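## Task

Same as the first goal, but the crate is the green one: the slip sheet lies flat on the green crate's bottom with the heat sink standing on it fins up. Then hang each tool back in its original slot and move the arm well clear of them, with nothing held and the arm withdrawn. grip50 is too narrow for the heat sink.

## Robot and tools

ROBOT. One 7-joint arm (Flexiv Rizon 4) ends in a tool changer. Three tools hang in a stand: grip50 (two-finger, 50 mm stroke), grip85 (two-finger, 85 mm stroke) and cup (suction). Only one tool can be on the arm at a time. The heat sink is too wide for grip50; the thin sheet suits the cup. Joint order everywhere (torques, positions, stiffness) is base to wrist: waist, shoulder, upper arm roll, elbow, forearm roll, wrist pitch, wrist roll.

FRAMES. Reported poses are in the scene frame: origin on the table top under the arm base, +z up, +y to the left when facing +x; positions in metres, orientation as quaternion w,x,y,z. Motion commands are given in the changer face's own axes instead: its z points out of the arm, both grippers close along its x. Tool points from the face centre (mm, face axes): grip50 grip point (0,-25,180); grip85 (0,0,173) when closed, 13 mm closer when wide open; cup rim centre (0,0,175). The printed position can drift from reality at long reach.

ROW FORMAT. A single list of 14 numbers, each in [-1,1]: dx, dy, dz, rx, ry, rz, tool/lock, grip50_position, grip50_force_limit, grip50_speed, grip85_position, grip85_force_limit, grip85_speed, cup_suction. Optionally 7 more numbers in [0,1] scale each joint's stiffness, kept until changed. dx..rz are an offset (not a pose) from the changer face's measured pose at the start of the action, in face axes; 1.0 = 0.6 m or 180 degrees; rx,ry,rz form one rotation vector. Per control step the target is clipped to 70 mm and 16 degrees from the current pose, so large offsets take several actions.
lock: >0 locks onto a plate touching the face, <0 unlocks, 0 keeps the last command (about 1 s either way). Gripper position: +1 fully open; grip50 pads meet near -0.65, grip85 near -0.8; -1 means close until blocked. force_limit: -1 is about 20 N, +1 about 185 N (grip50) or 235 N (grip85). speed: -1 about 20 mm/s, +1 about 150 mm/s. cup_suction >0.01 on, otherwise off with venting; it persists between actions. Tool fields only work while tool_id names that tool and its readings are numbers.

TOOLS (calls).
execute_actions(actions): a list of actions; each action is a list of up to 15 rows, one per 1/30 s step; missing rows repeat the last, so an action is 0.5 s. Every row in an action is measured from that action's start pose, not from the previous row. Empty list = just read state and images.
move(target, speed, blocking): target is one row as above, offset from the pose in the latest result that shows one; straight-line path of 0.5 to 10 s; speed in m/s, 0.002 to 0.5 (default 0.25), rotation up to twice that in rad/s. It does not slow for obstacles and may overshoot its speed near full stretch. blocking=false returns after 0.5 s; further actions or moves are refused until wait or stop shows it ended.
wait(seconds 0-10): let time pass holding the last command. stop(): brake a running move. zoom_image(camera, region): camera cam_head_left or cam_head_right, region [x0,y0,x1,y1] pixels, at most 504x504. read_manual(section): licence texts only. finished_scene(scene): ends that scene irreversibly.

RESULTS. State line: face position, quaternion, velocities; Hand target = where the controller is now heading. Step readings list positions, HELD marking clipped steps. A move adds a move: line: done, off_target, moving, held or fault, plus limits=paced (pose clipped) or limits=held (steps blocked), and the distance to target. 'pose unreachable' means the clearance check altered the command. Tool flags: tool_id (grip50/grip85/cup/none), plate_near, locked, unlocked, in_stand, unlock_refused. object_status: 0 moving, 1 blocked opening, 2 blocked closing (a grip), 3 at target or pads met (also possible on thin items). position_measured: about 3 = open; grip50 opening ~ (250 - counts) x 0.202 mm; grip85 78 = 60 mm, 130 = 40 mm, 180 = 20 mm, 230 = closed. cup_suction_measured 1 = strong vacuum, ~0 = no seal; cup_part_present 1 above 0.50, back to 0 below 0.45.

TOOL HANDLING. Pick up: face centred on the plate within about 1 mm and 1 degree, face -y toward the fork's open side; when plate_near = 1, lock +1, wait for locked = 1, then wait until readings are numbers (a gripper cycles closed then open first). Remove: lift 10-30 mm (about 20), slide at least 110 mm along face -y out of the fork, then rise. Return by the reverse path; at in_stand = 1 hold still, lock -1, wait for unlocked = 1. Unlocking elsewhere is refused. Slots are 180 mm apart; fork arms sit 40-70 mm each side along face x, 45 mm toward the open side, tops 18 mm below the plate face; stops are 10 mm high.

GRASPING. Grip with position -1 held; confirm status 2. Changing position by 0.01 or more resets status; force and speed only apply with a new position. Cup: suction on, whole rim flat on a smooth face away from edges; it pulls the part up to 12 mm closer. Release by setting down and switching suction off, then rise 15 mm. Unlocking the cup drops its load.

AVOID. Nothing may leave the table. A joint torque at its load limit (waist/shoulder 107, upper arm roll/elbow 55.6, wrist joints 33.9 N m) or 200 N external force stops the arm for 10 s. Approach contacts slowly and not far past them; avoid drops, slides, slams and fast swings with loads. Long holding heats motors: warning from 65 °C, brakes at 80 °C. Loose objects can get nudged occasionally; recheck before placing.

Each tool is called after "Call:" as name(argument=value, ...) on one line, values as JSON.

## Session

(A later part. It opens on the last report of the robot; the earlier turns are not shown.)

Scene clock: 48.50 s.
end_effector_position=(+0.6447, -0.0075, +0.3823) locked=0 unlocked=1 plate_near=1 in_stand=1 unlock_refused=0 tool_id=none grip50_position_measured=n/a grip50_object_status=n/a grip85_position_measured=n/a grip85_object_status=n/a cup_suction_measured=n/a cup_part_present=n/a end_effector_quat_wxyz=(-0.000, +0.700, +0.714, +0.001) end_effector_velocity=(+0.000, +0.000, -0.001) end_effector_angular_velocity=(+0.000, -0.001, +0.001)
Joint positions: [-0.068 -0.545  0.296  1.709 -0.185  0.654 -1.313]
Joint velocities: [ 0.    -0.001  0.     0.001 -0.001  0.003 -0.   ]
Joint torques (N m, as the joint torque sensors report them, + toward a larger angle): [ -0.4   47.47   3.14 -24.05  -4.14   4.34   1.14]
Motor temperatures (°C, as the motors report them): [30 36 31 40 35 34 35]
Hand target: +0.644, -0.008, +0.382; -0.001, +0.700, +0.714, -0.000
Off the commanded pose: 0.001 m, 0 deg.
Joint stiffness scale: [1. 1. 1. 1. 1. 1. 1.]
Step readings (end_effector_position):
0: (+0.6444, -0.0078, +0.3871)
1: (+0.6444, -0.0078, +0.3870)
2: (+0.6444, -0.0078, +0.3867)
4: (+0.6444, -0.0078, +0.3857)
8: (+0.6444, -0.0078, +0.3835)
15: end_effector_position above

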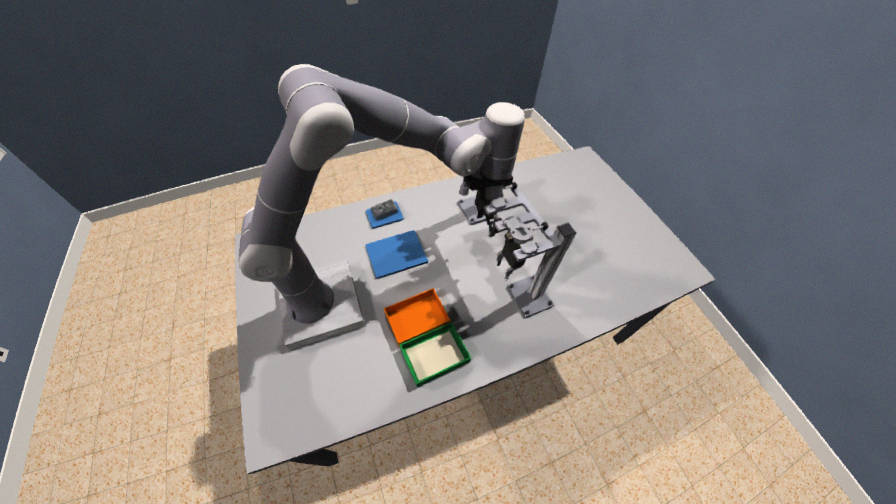

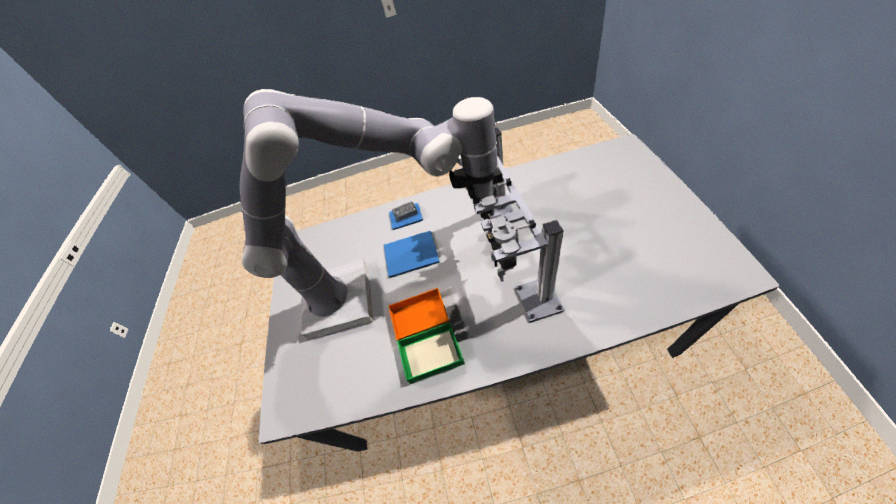

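plate_near=1. Locking.

Call:
execute_actions(actions=[[[0,0,0.0003,0,0,0,1,0,0,0,1,0,0,0]]])

Call:
wait(seconds=0.6)

Scene clock: 49.27 s.
end_effector_position=(+0.6448, -0.0074, +0.3823) locked=0 unlocked=0 plate_near=1 in_stand=1 unlock_refused=0 tool_id=none grip50_position_measured=n/a grip50_object_status=n/a grip85_position_measured=n/a grip85_object_status=n/a cup_suction_measured=n/a cup_part_present=n/a end_effector_quat_wxyz=(-0.000, +0.700, +0.714, +0.001) end_effector_velocity=(+0.000, +0.000, +0.000) end_effector_angular_velocity=(+0.001, -0.001, +0.001)
Joint positions: [-0.068 -0.545  0.296  1.709 -0.185  0.654 -1.313]
Joint velocities: [ 0.     0.     0.    -0.     0.001  0.    -0.001]
Joint torques (N m, as the joint torque sensors report them, + toward a larger angle): [  0.03  49.23   5.46 -26.7   -4.12   4.38   0.17]
Motor temperatures (°C, as the motors report them): [30 36 31 40 35 34 35]
Hand target: +0.645, -0.007, +0.382; -0.000, +0.700, +0.714, +0.001
Off the commanded pose: 0.000 m, 0 deg.
Joint stiffness scale: [1. 1. 1. 1. 1. 1. 1.]
Step readings (end_effector_position):
0: (+0.6447, -0.0075, +0.3822)
1: (+0.6447, -0.0074, +0.3823)
2: (+0.6447, -0.0074, +0.3823)
4: (+0.6448, -0.0074, +0.3823)
8: (+0.6448, -0.0074, +0.3823)
15: end_effector_position above

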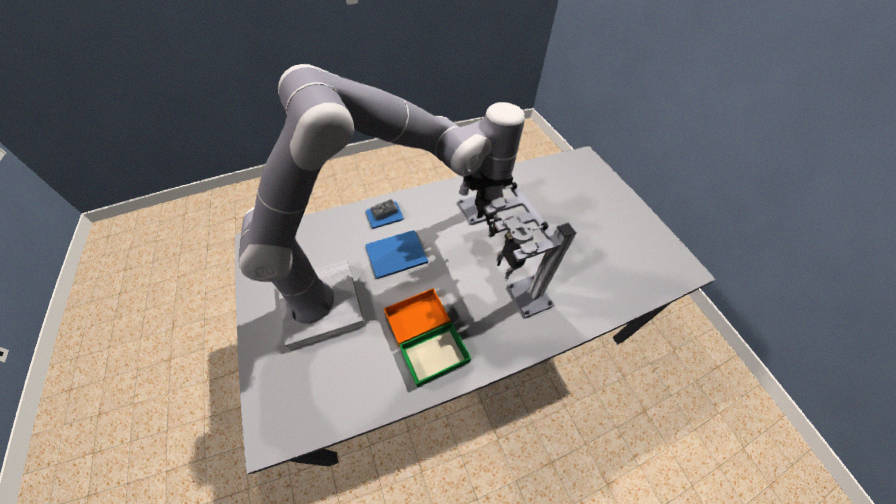

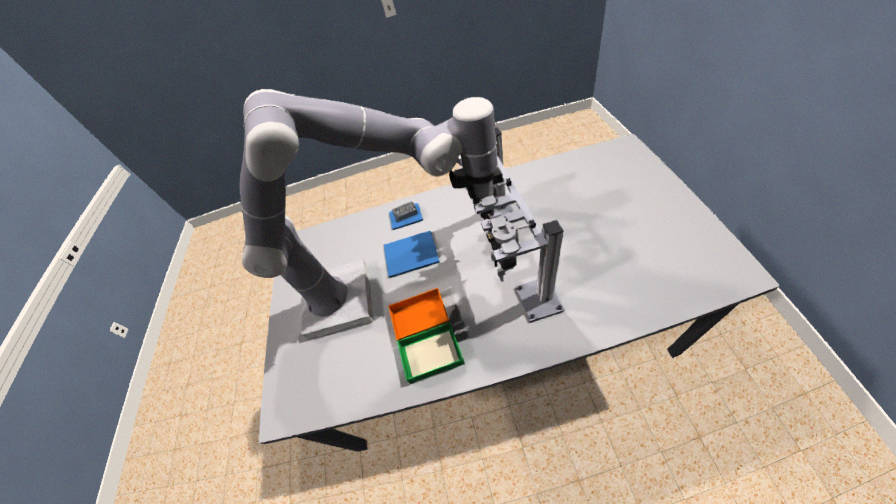

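Scene clock: 49.87 s.
end_effector_position=(+0.6447, -0.0074, +0.3822) locked=1 unlocked=0 plate_near=1 in_stand=1 unlock_refused=0 tool_id=grip85 grip50_position_measured=n/a grip50_object_status=n/a grip85_position_measured=n/a grip85_object_status=n/a cup_suction_measured=n/a cup_part_present=n/a end_effector_quat_wxyz=(-0.000, +0.700, +0.714, +0.001) end_effector_velocity=(-0.000, -0.000, -0.000) end_effector_angular_velocity=(+0.000, +0.000, -0.000)
Joint positions: [-0.068 -0.545  0.296  1.709 -0.186  0.654 -1.313]
Joint velocities: [ 0. -0. -0. -0.  0. -0. -0.]
Joint torques (N m, as the joint torque sensors report them, + toward a larger angle): [ -0.01  58.48   6.4  -32.55  -5.1    5.93   0.29]
Motor temperatures (°C, as the motors report them): [30 36 31 40 35 34 35]
Hand target: +0.645, -0.007, +0.382; -0.000, +0.700, +0.714, +0.001
Off the commanded pose: 0.000 m, 0 deg.
Joint stiffness scale: [1. 1. 1. 1. 1. 1. 1.]
wait: 0.60 s; at rest by 0.20 s

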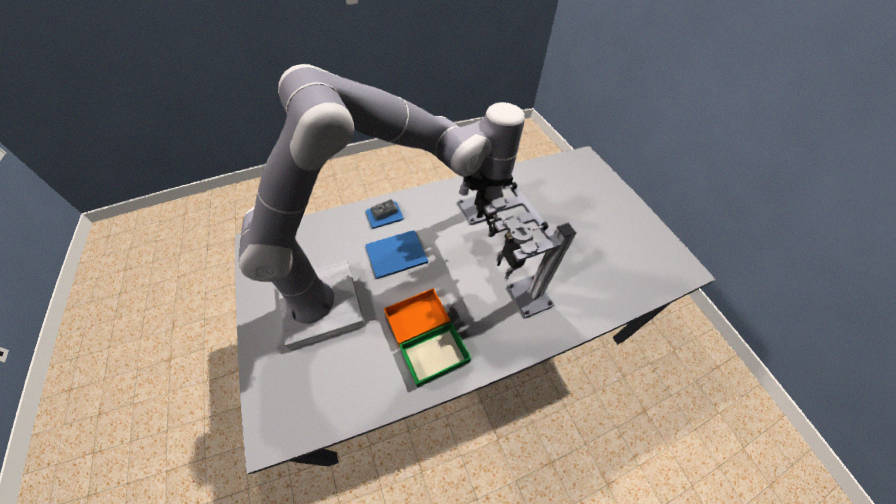

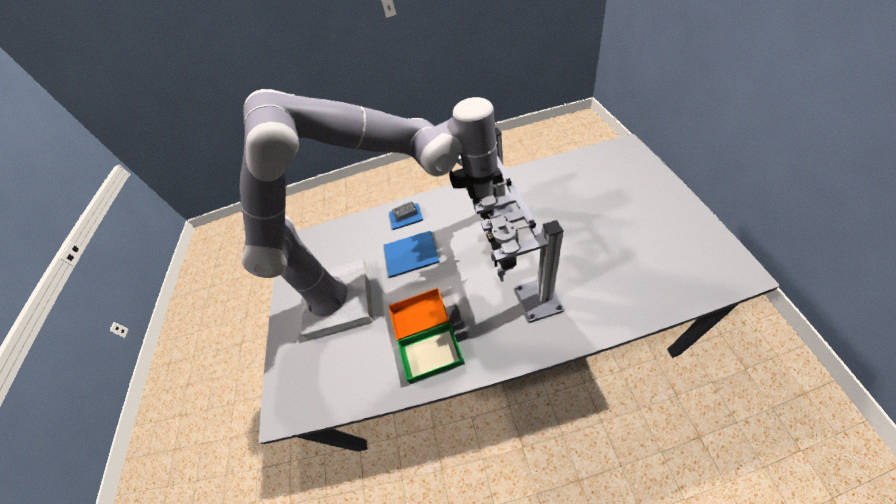

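Call:
move(target=[0, 0, -0.0333, 0, 0, 0, 0, 0, 0, 0, 1, -0.5, 0, 0], speed=0.08)

Call:
move(target=[0, -0.2, 0, 0, 0, 0, 0, 0, 0, 0, 1, -0.5, 0, 0], speed=0.2)

Scene clock: 50.77 s.
end_effector_position=(+0.6447, -0.0075, +0.4020) locked=1 unlocked=0 plate_near=1 in_stand=0 unlock_refused=0 tool_id=grip85 grip50_position_measured=n/a grip50_object_status=n/a grip85_position_measured=n/a grip85_object_status=n/a cup_suction_measured=n/a cup_part_present=n/a end_effector_quat_wxyz=(-0.000, +0.700, +0.714, +0.001) end_effector_velocity=(+0.000, +0.000, +0.001) end_effector_angular_velocity=(+0.000, +0.000, -0.001)
Joint positions: [-0.072 -0.519  0.303  1.69  -0.176  0.61  -1.319]
Joint velocities: [-0.     0.001  0.001 -0.002  0.001 -0.003  0.001]
Joint torques (N m, as the joint torque sensors report them, + toward a larger angle): [ -1.64  58.85   7.15 -34.16  -4.95   4.9   -0.73]
Motor temperatures (°C, as the motors report them): [30 36 31 40 35 34 35]
Hand target: +0.645, -0.007, +0.402; -0.000, +0.700, +0.714, +0.001
Off the commanded pose: 0.000 m, 0 deg.
Joint stiffness scale: [1. 1. 1. 1. 1. 1. 1.]
move: done

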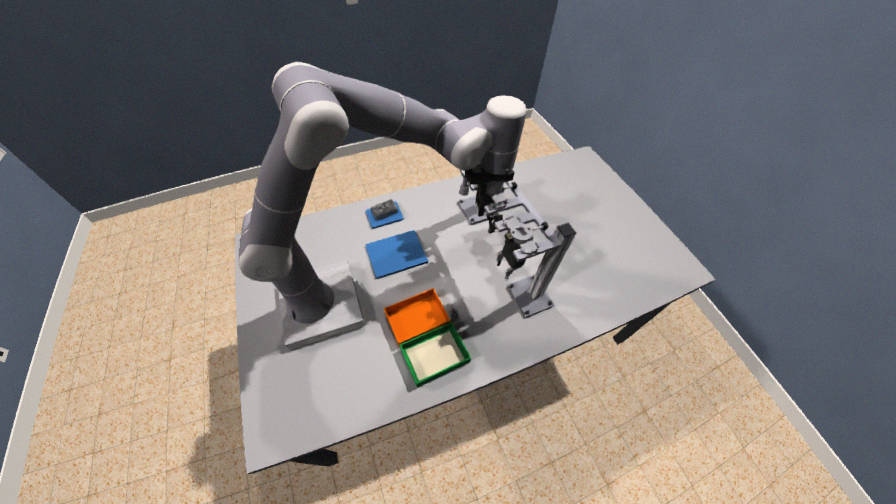

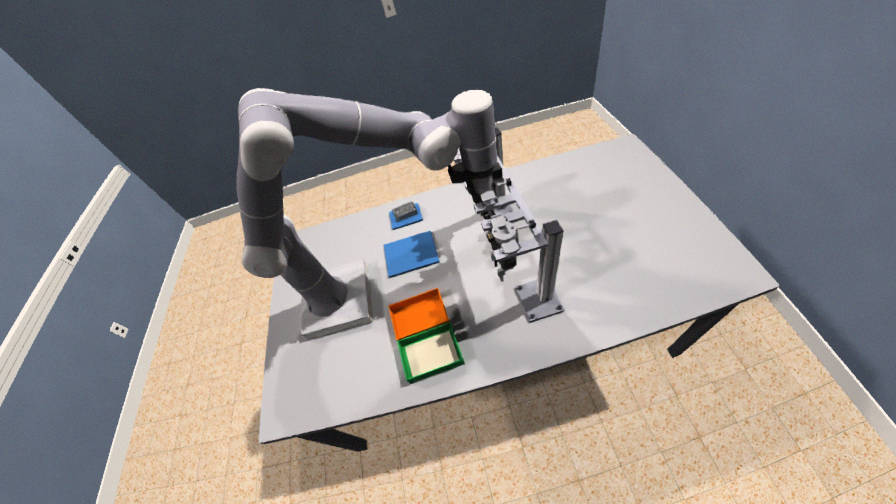

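Scene clock: 51.83 s.
end_effector_position=(+0.5248, -0.0098, +0.4013) locked=1 unlocked=0 plate_near=1 in_stand=0 unlock_refused=0 tool_id=grip85 grip50_position_measured=n/a grip50_object_status=n/a grip85_position_measured=n/a grip85_object_status=n/a cup_suction_measured=n/a cup_part_present=n/a end_effector_quat_wxyz=(-0.000, +0.700, +0.714, +0.000) end_effector_velocity=(-0.001, +0.000, -0.000) end_effector_angular_velocity=(+0.000, +0.000, +0.001)
Joint positions: [-0.127 -0.274  0.355  2.053 -0.121  0.735 -1.315]
Joint velocities: [-0.     0.003  0.001  0.003  0.001  0.001 -0.001]
Joint torques (N m, as the joint torque sensors report them, + toward a larger angle): [ -1.48  44.15   4.74 -30.78  -4.28   6.71  -0.71]
Motor temperatures (°C, as the motors report them): [30 36 31 40 35 34 35]
Hand target: +0.525, -0.010, +0.401; -0.000, +0.700, +0.714, +0.001
Off the commanded pose: 0.001 m, 0 deg.
Joint stiffness scale: [1. 1. 1. 1. 1. 1. 1.]
move: done

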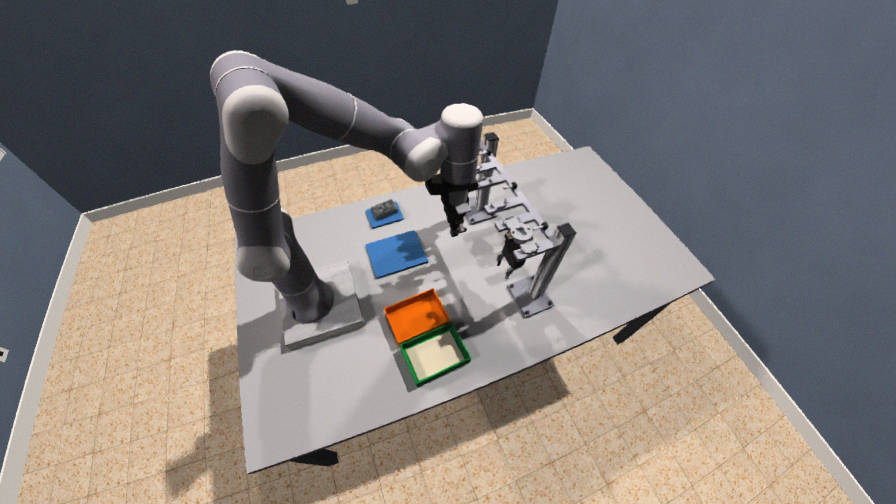

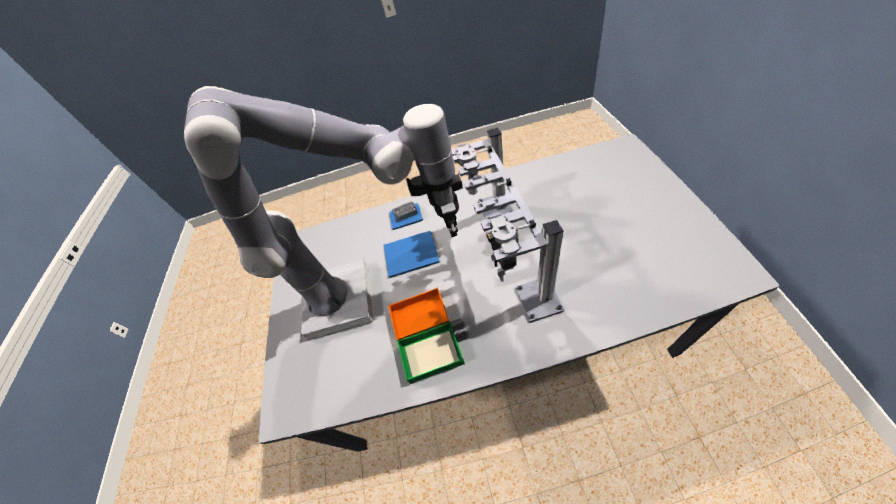

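Call:
move(target=[0.5928, -0.2720, 0.2388, 0, 0, -0.0465, 0, 0, 0, 0, 1, -0.5, 0, 0], speed=0.4)

Scene clock: 54.80 s.
end_effector_position=(+0.3566, +0.3421, +0.2583) locked=1 unlocked=0 plate_near=1 in_stand=0 unlock_refused=0 tool_id=grip85 grip50_position_measured=n/a grip50_object_status=n/a grip85_position_measured=3 grip85_object_status=3 cup_suction_measured=n/a cup_part_present=n/a end_effector_quat_wxyz=(+0.002, +0.646, +0.764, +0.000) end_effector_velocity=(-0.000, +0.001, -0.000) end_effector_angular_velocity=(-0.000, -0.003, -0.001)
Joint positions: [ 0.518 -0.55   0.408  2.259 -0.531  1.149 -0.397]
Joint velocities: [ 0.006 -0.001 -0.005 -0.    -0.005  0.003  0.007]
Joint torques (N m, as the joint torque sensors report them, + toward a larger angle): [  1.36  43.98   8.43 -21.43  -3.47   6.45   1.3 ]
Motor temperatures (°C, as the motors report them): [30 36 31 40 35 34 35]
Hand target: +0.357, +0.342, +0.258; +0.002, +0.646, +0.763, +0.000
Off the commanded pose: 0.002 m, 0 deg.
Joint stiffness scale: [1. 1. 1. 1. 1. 1. 1.]
move: done

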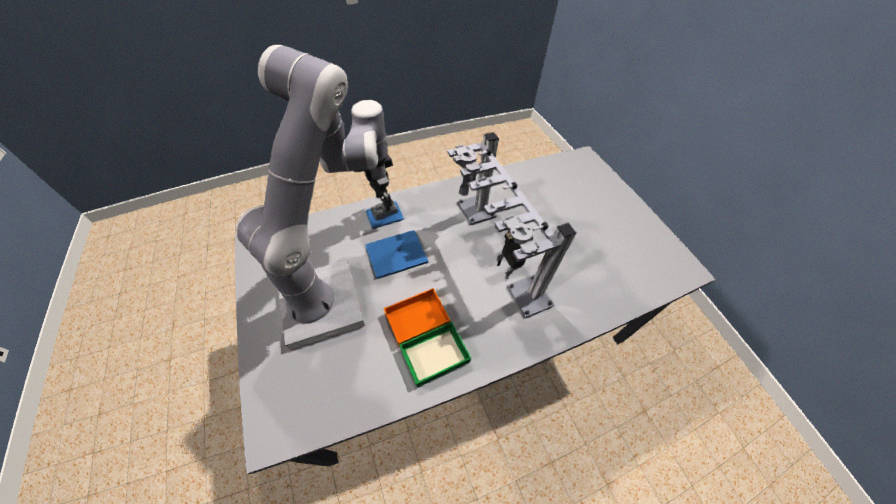

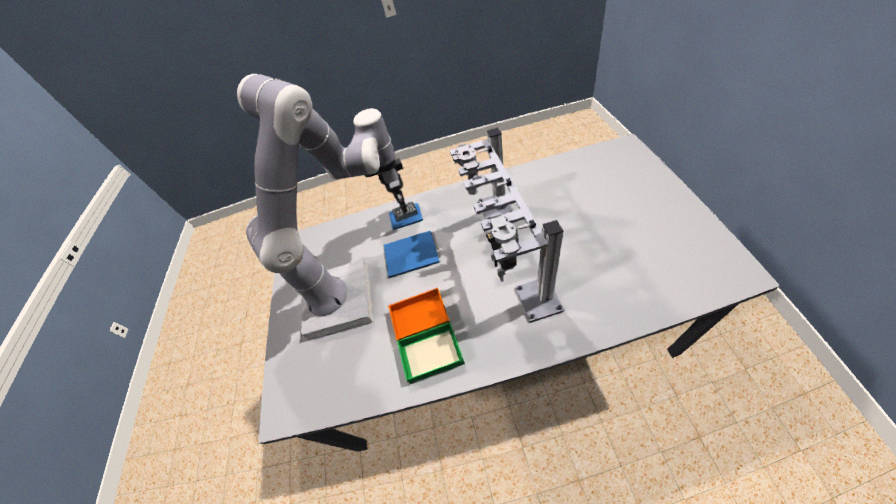

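Call:
zoom_image(camera="cam_head_left", region=[355, 175, 415, 235])

Call:
zoom_image(camera="cam_head_right", region=[378, 177, 438, 237])

Region (355, 175, 415, 235) of cam_head_left's 896x504 image, scaled by 8.400, with more detail than that image has.

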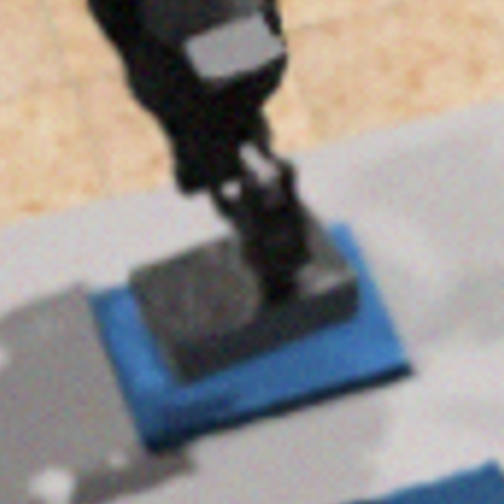

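Region (378, 177, 438, 237) of cam_head_right's 896x504 image, scaled by 8.400, with more detail than that image has.

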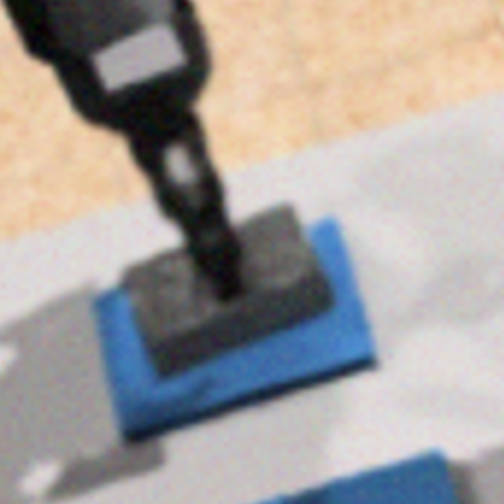

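Call:
move(target=[0.0014, -0.0032, 0.0608, 0.0008, 0.001, 0, 0, 0, 0, 0, 1, -0.5, 0, 0], speed=0.08)

Call:
zoom_image(camera="cam_head_left", region=[355, 175, 415, 235])

Call:
zoom_image(camera="cam_head_right", region=[378, 177, 438, 237])

Scene clock: 56.47 s.
end_effector_position=(+0.3548, +0.3427, +0.2221) locked=1 unlocked=0 plate_near=1 in_stand=0 unlock_refused=0 tool_id=grip85 grip50_position_measured=n/a grip50_object_status=n/a grip85_position_measured=3 grip85_object_status=3 cup_suction_measured=n/a cup_part_present=n/a end_effector_quat_wxyz=(-0.000, +0.646, +0.764, +0.000) end_effector_velocity=(+0.000, -0.000, -0.001) end_effector_angular_velocity=(+0.000, -0.001, -0.001)
Joint positions: [ 0.576 -0.628  0.318  2.274 -0.611  1.253 -0.337]
Joint velocities: [ 0.004 -0.002 -0.006  0.001 -0.002  0.005  0.003]
Joint torques (N m, as the joint torque sensors report them, + toward a larger angle): [  1.51  45.87   7.62 -17.41  -2.85   6.68   1.08]
Motor temperatures (°C, as the motors report them): [30 36 31 40 35 34 35]
Hand target: +0.355, +0.343, +0.222; -0.000, +0.646, +0.764, +0.000
Off the commanded pose: 0.000 m, 0 deg.
Joint stiffness scale: [1. 1. 1. 1. 1. 1. 1.]
move: done

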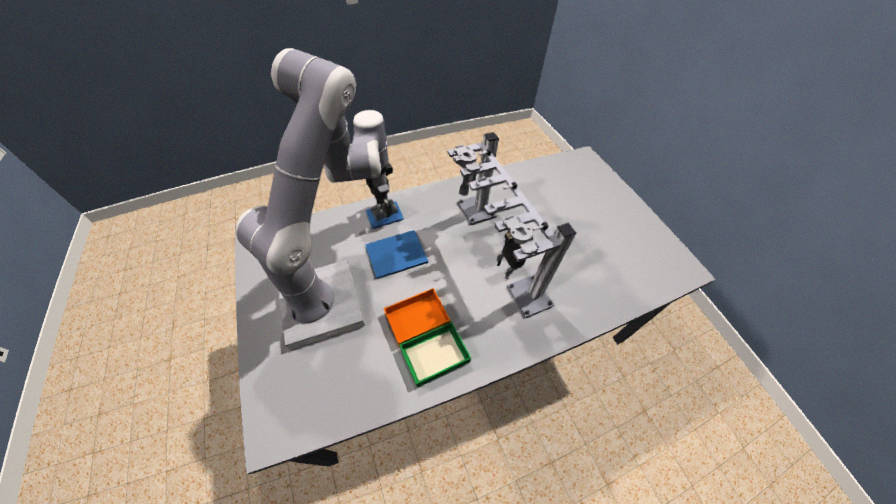

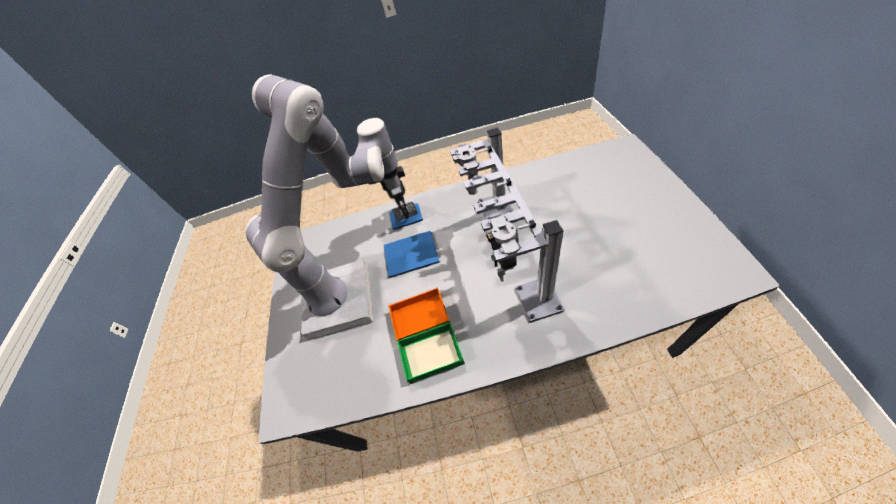

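Region (355, 175, 415, 235) of cam_head_left's 896x504 image, scaled by 8.400, with more detail than that image has.

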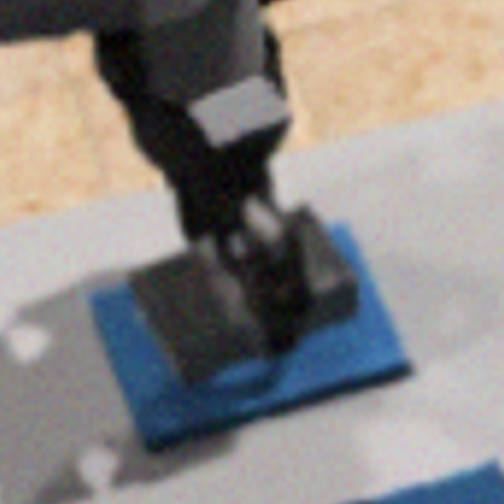

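Region (378, 177, 438, 237) of cam_head_right's 896x504 image, scaled by 8.400, with more detail than that image has.

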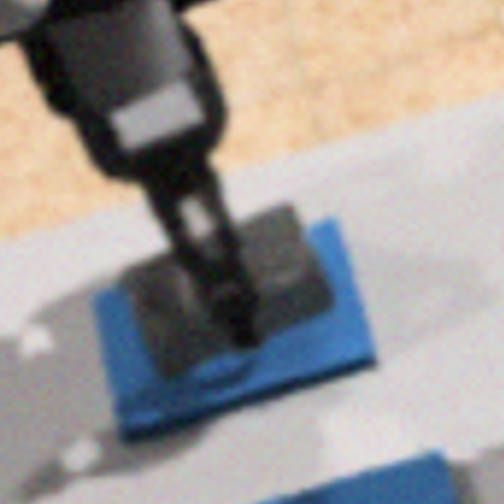

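Straddling the heat sink. Closing the gripper.

Call:
execute_actions(actions=[[[0,0,0,0,0,0,0,0,0,0,-1,-0.5,-0.5,0]]])

Call:
wait(seconds=0.4)

Scene clock: 58.83 s.
end_effector_position=(+0.3548, +0.3428, +0.2221) locked=1 unlocked=0 plate_near=1 in_stand=0 unlock_refused=0 tool_id=grip85 grip50_position_measured=n/a grip50_object_status=n/a grip85_position_measured=61 grip85_object_status=0 cup_suction_measured=n/a cup_part_present=n/a end_effector_quat_wxyz=(-0.000, +0.646, +0.764, +0.000) end_effector_velocity=(-0.000, -0.000, +0.000) end_effector_angular_velocity=(-0.003, +0.000, -0.000)
Joint positions: [ 0.577 -0.628  0.317  2.274 -0.611  1.253 -0.337]
Joint velocities: [ 0.     0.001  0.     0.     0.001 -0.003 -0.   ]
Joint torques (N m, as the joint torque sensors report them, + toward a larger angle): [ -2.09  46.82   9.77 -18.41  -2.05   5.17  -0.09]
Motor temperatures (°C, as the motors report them): [30 36 31 40 35 34 35]
Hand target: +0.355, +0.343, +0.222; -0.000, +0.646, +0.764, +0.000
Off the commanded pose: 0.000 m, 0 deg.
Joint stiffness scale: [1. 1. 1. 1. 1. 1. 1.]
Step readings (end_effector_position):
0: (+0.3548, +0.3427, +0.2220)
1: (+0.3548, +0.3427, +0.2220)
2: (+0.3548, +0.3427, +0.2220)
4: (+0.3548, +0.3427, +0.2220)
8: (+0.3548, +0.3428, +0.2221)
15: end_effector_position above

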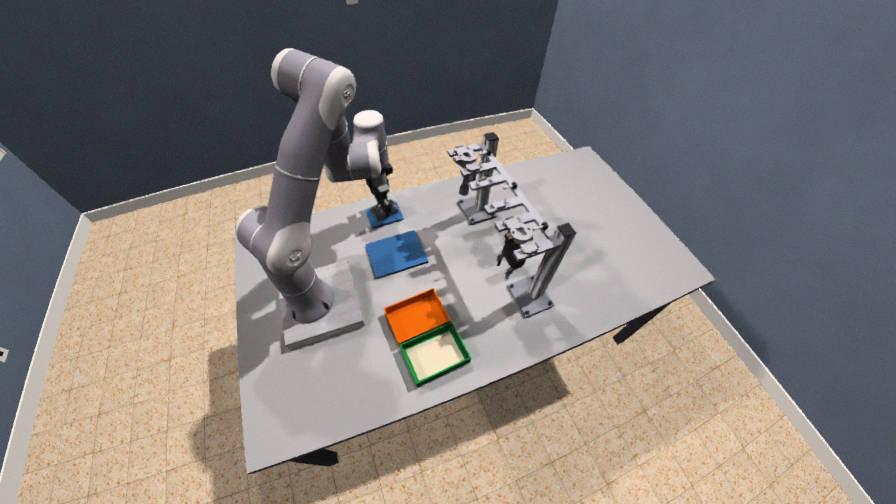

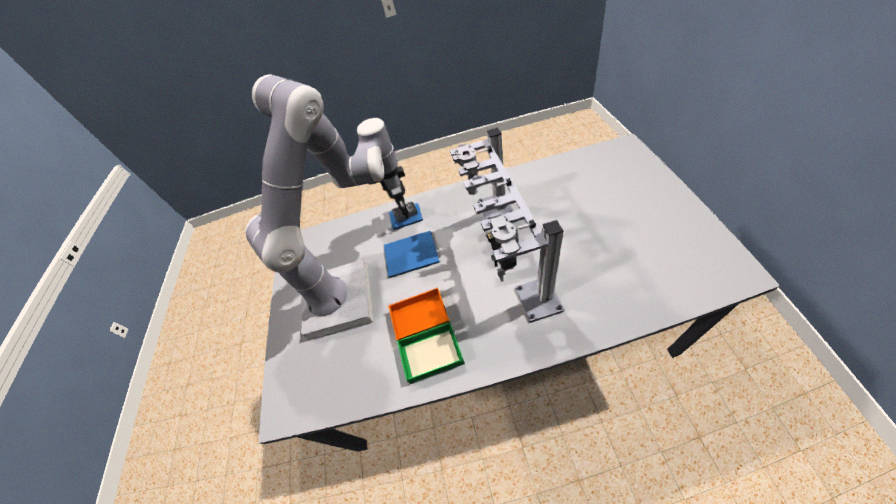

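Scene clock: 59.23 s.
end_effector_position=(+0.3548, +0.3428, +0.2223) locked=1 unlocked=0 plate_near=1 in_stand=0 unlock_refused=0 tool_id=grip85 grip50_position_measured=n/a grip50_object_status=n/a grip85_position_measured=80 grip85_object_status=2 cup_suction_measured=n/a cup_part_present=n/a end_effector_quat_wxyz=(-0.000, +0.646, +0.764, +0.000) end_effector_velocity=(+0.000, +0.000, +0.000) end_effector_angular_velocity=(-0.000, -0.000, -0.001)
Joint positions: [ 0.577 -0.628  0.317  2.274 -0.611  1.253 -0.337]
Joint velocities: [-0.    -0.     0.    -0.001 -0.    -0.001  0.001]
Joint torques (N m, as the joint torque sensors report them, + toward a larger angle): [ -0.99  44.99   9.25 -17.9   -1.86   5.2   -0.07]
Motor temperatures (°C, as the motors report them): [30 36 31 40 35 34 35]
Hand target: +0.355, +0.343, +0.222; -0.000, +0.646, +0.764, +0.000
Off the commanded pose: 0.000 m, 0 deg.
Joint stiffness scale: [1. 1. 1. 1. 1. 1. 1.]
wait: 0.40 s; at rest by 0.33 s

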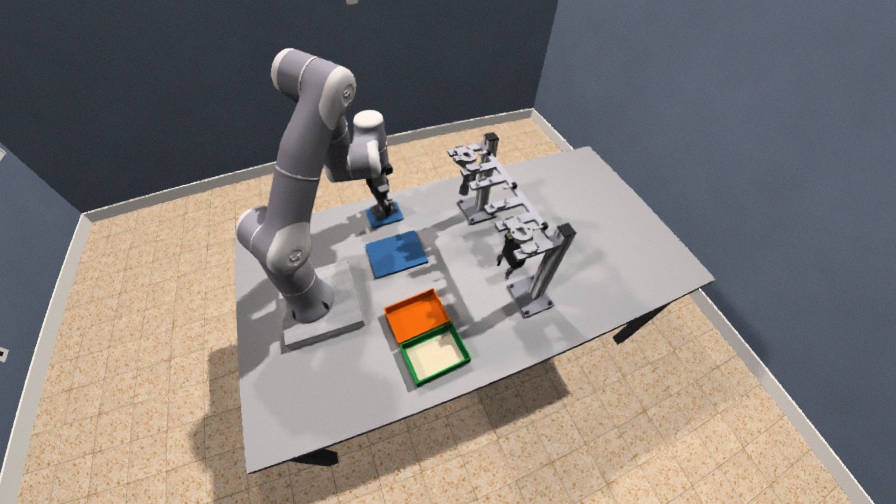

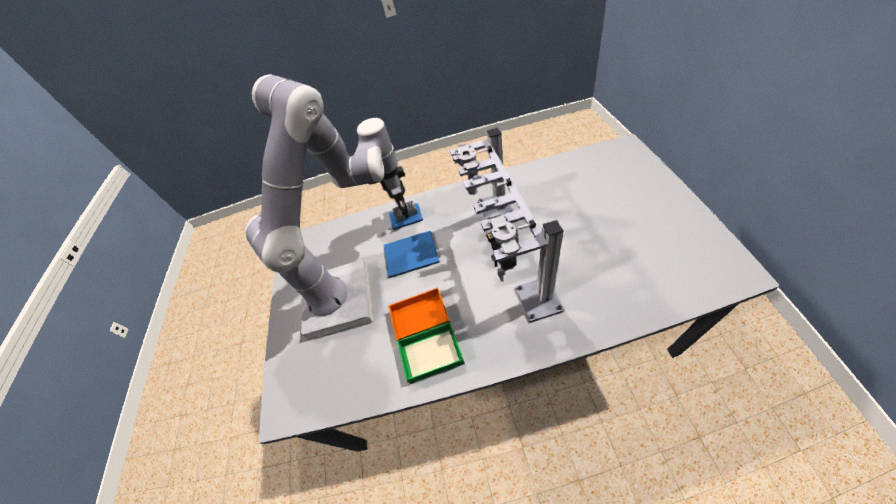

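Call:
move(target=[-0.3076, 0.0922, -0.1128, 0, 0, 0.0281, 0, 0, 0, 0, -1, -0.5, -0.5, 0], speed=0.25)

Scene clock: 61.50 s.
end_effector_position=(+0.4389, +0.1698, +0.2887) locked=1 unlocked=0 plate_near=1 in_stand=0 unlock_refused=0 tool_id=grip85 grip50_position_measured=n/a grip50_object_status=n/a grip85_position_measured=80 grip85_object_status=2 cup_suction_measured=n/a cup_part_present=n/a end_effector_quat_wxyz=(-0.001, +0.679, +0.734, -0.000) end_effector_velocity=(+0.001, -0.001, +0.001) end_effector_angular_velocity=(+0.001, +0.003, -0.000)
Joint positions: [ 0.149 -0.433  0.421  2.307 -0.377  1.105 -0.796]
Joint velocities: [-0.006  0.001  0.004 -0.003  0.006 -0.006 -0.008]
Joint torques (N m, as the joint torque sensors report them, + toward a larger angle): [ -1.56  42.37   8.23 -23.75  -2.62   5.46  -0.65]
Motor temperatures (°C, as the motors report them): [30 36 31 40 35 34 35]
Hand target: +0.439, +0.170, +0.289; -0.001, +0.679, +0.734, -0.000
Off the commanded pose: 0.002 m, 0 deg.
Joint stiffness scale: [1. 1. 1. 1. 1. 1. 1.]
move: done

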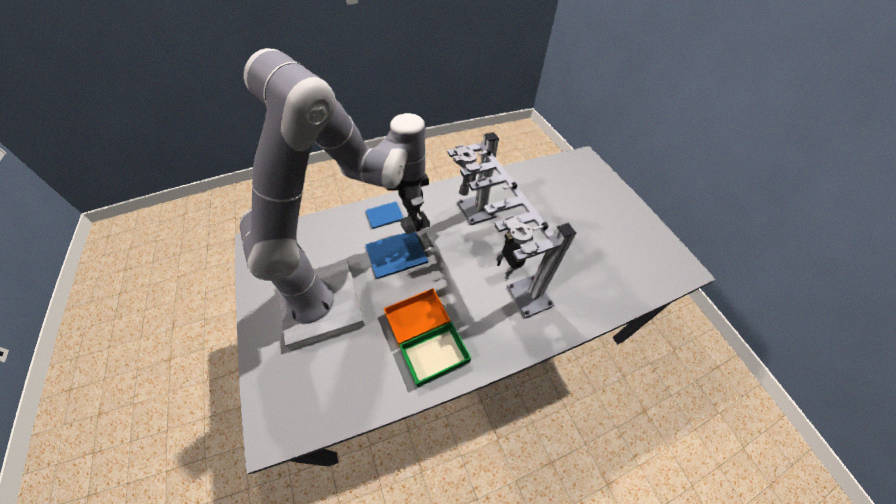

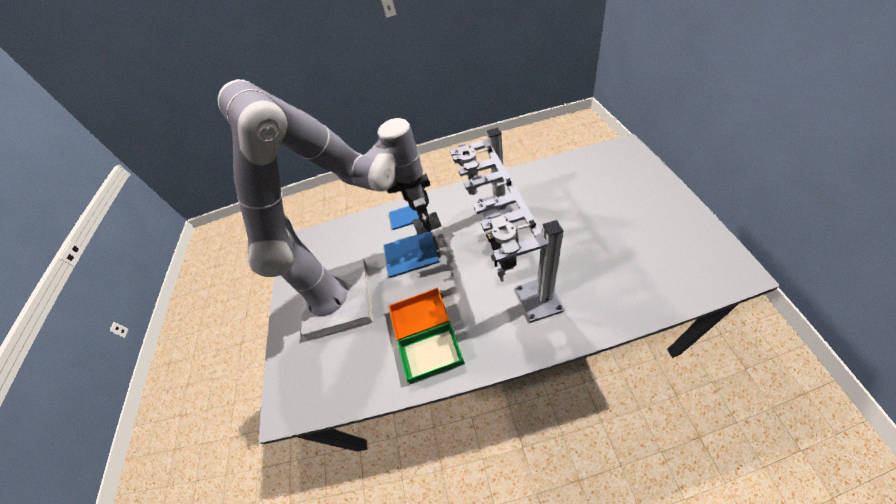

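Call:
move(target=[-0.7894, -0.2274, 0.0345, -0.0004, -0.0005, 0, 0, 0, 0, 0, -1, -0.5, -0.5, 0], speed=0.3)

Call:
zoom_image(camera="cam_head_left", region=[385, 305, 485, 395])

Call:
zoom_image(camera="cam_head_right", region=[380, 300, 480, 390])

Scene clock: 64.00 s.
end_effector_position=(+0.3385, -0.3111, +0.2659) locked=1 unlocked=0 plate_near=1 in_stand=0 unlock_refused=0 tool_id=grip85 grip50_position_measured=n/a grip50_object_status=n/a grip85_position_measured=80 grip85_object_status=2 cup_suction_measured=n/a cup_part_present=n/a end_effector_quat_wxyz=(-0.002, +0.679, +0.734, +0.001) end_effector_velocity=(+0.001, -0.002, +0.000) end_effector_angular_velocity=(+0.002, -0.001, +0.000)
Joint positions: [-0.717 -0.439  0.202  2.354 -0.228  1.199 -1.992]
Joint velocities: [-0.006 -0.002  0.004 -0.006  0.003 -0.004 -0.005]
Joint torques (N m, as the joint torque sensors report them, + toward a larger angle): [ -1.22  42.37   4.76 -21.2   -2.11   5.22  -0.61]
Motor temperatures (°C, as the motors report them): [30 36 31 40 35 34 35]
Hand target: +0.339, -0.311, +0.266; -0.002, +0.679, +0.734, +0.001
Off the commanded pose: 0.003 m, 0 deg.
Joint stiffness scale: [1. 1. 1. 1. 1. 1. 1.]
move: done

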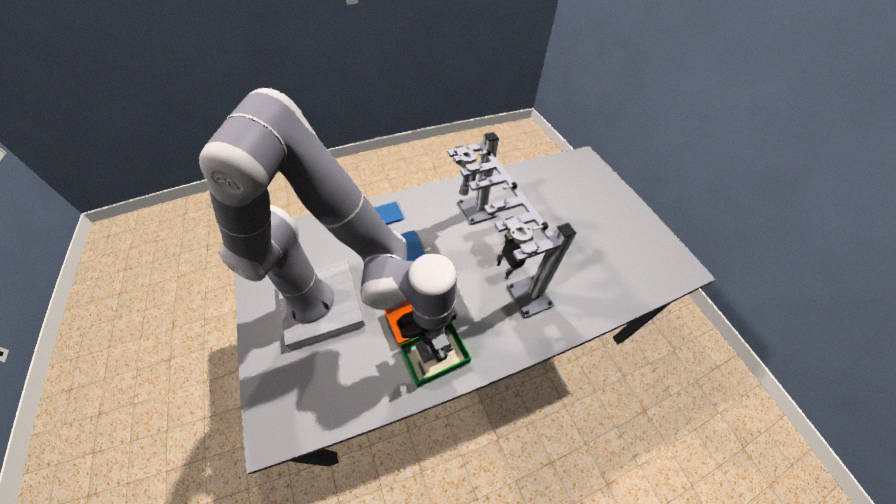

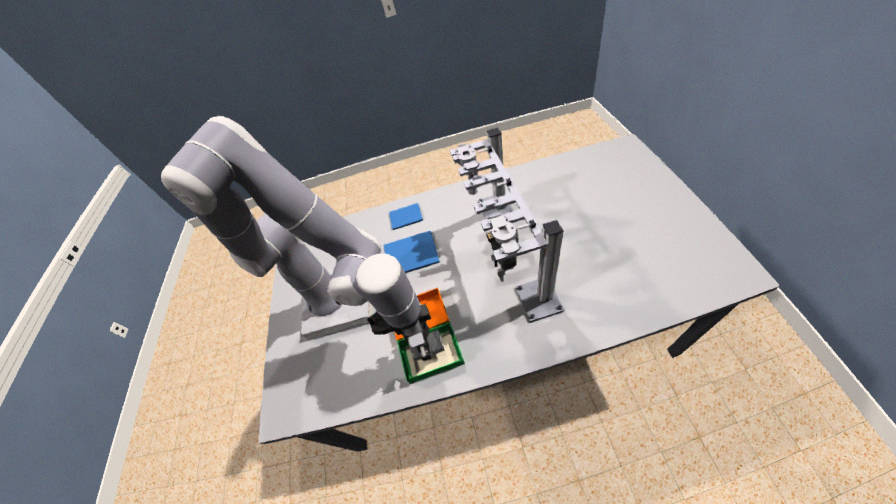

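Region (385, 305, 485, 395) of cam_head_left's 896x504 image, scaled by 5.040, with more detail than that image has; it fills the top 454 rows of this view, and the rest is white.

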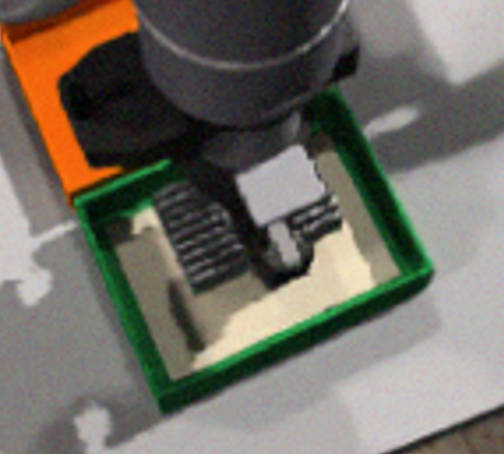

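Region (380, 300, 480, 390) of cam_head_right's 896x504 image, scaled by 5.040, with more detail than that image has; it fills the top 454 rows of this view, and the rest is white.

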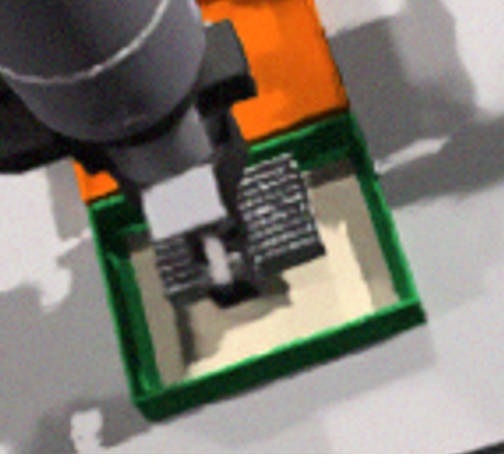

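Call:
move(target=[-0.0033, 0.0017, 0.074, -0.0004, -0.0014, 0, 0, 0, 0, 0, -1, -0.5, -0.5, 0], speed=0.08)

Scene clock: 65.17 s.
end_effector_position=(+0.3396, -0.3129, +0.2215) locked=1 unlocked=0 plate_near=1 in_stand=0 unlock_refused=0 tool_id=grip85 grip50_position_measured=n/a grip50_object_status=n/a grip85_position_measured=80 grip85_object_status=2 cup_suction_measured=n/a cup_part_present=n/a end_effector_quat_wxyz=(-0.000, +0.679, +0.734, -0.001) end_effector_velocity=(+0.000, -0.000, -0.001) end_effector_angular_velocity=(-0.001, -0.001, +0.001)
Joint positions: [-0.663 -0.563  0.123  2.364 -0.286  1.339 -1.951]
Joint velocities: [ 0.004 -0.003 -0.005 -0.     0.     0.005 -0.001]
Joint torques (N m, as the joint torque sensors report them, + toward a larger angle): [  1.94  44.13   1.83 -16.83  -2.42   6.66   1.04]
Motor temperatures (°C, as the motors report them): [30 36 31 40 35 34 35]
Hand target: +0.340, -0.313, +0.222; +0.000, +0.679, +0.734, -0.001
Off the commanded pose: 0.000 m, 0 deg.
Joint stiffness scale: [1. 1. 1. 1. 1. 1. 1.]
move: done

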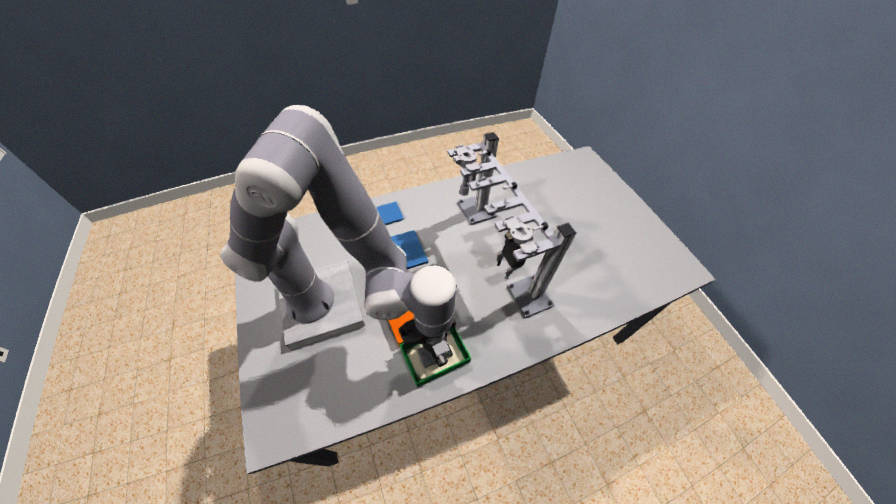

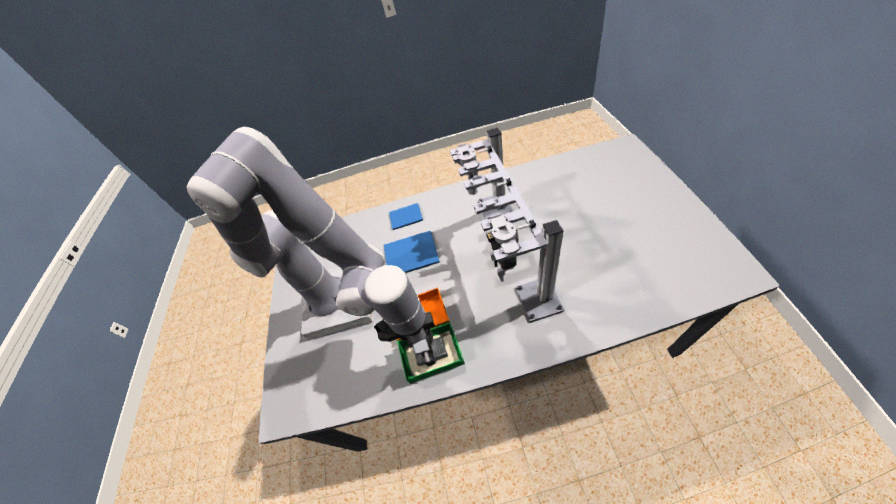

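Call:
execute_actions(actions=[[[0,0,0.0007,0,0,0,0,0,0,0,-1,-0.5,-0.5,0],[0,0,0.0014,0,0,0,0,0,0,0,-1,-0.5,-0.5,0],[0,0,0.0021,0,0,0,0,0,0,0,-1,-0.5,-0.5,0],[0,0,0.0027,0,0,0,0,0,0,0,-1,-0.5,-0.5,0],[0,0,0.0033,0,0,0,0,0,0,0,-1,-0.5,-0.5,0],[0,0,0.0038,0,0,0,0,0,0,0,-1,-0.5,-0.5,0],[0,0,0.0043,0,0,0,0,0,0,0,-1,-0.5,-0.5,0],[0,0,0.0047,0,0,0,0,0,0,0,-1,-0.5,-0.5,0],[0,0,0.0051,0,0,0,0,0,0,0,-1,-0.5,-0.5,0],[0,0,0.0055,0,0,0,0,0,0,0,-1,-0.5,-0.5,0]]])

Scene clock: 66.10 s.
end_effector_position=(+0.3394, -0.3129, +0.2182) locked=1 unlocked=0 plate_near=1 in_stand=0 unlock_refused=0 tool_id=grip85 grip50_position_measured=n/a grip50_object_status=n/a grip85_position_measured=80 grip85_object_status=2 cup_suction_measured=n/a cup_part_present=n/a end_effector_quat_wxyz=(-0.000, +0.679, +0.734, -0.001) end_effector_velocity=(+0.000, +0.000, -0.001) end_effector_angular_velocity=(-0.000, +0.000, -0.000)
Joint positions: [-0.658 -0.572  0.117  2.364 -0.288  1.348 -1.95 ]
Joint velocities: [ 0.002 -0.002 -0.002  0.    -0.     0.003  0.001]
Joint torques (N m, as the joint torque sensors report them, + toward a larger angle): [  2.04  45.61   1.85 -15.88  -2.14   6.63   1.15]
Motor temperatures (°C, as the motors report them): [30 36 31 40 35 34 35]
Hand target: +0.340, -0.313, +0.218; -0.000, +0.679, +0.734, -0.001
Off the commanded pose: 0.000 m, 0 deg.
Joint stiffness scale: [1. 1. 1. 1. 1. 1. 1.]
Step readings (end_effector_position):
0: (+0.3396, -0.3129, +0.2215)
1: (+0.3396, -0.3129, +0.2214)
2: (+0.3395, -0.3129, +0.2212)
4: (+0.3394, -0.3129, +0.2206)
8: (+0.3394, -0.3129, +0.2193)
15: end_effector_position above

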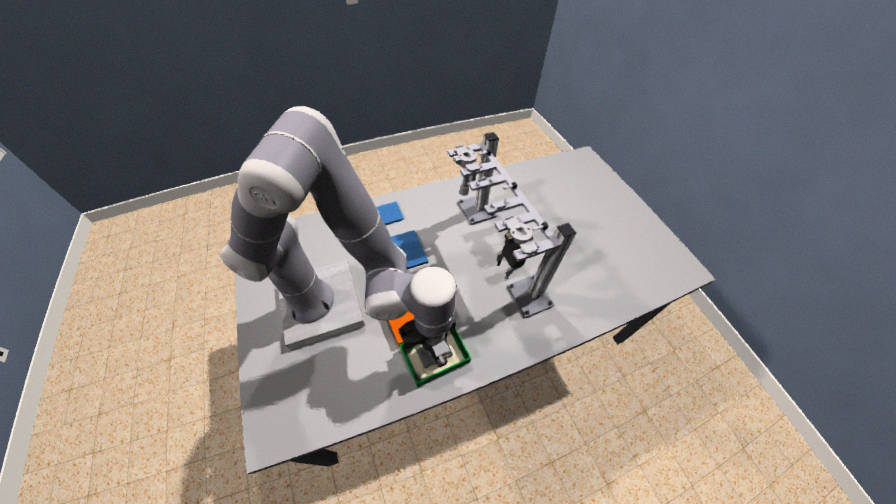

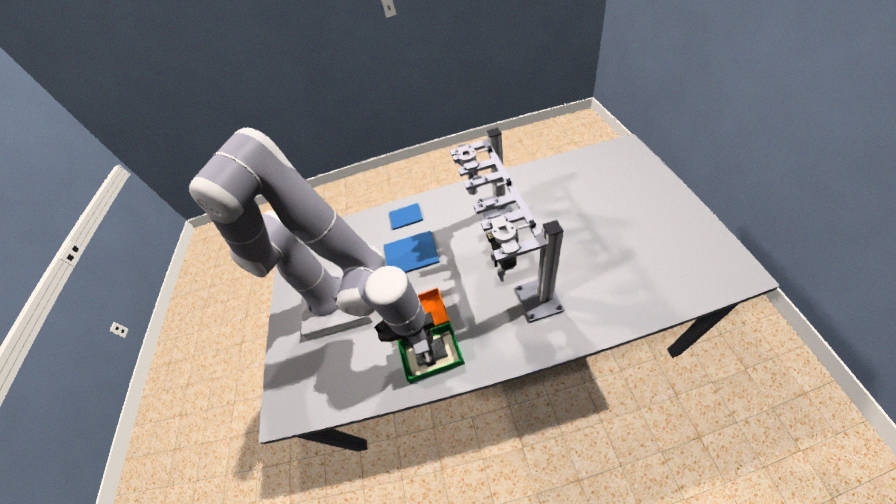

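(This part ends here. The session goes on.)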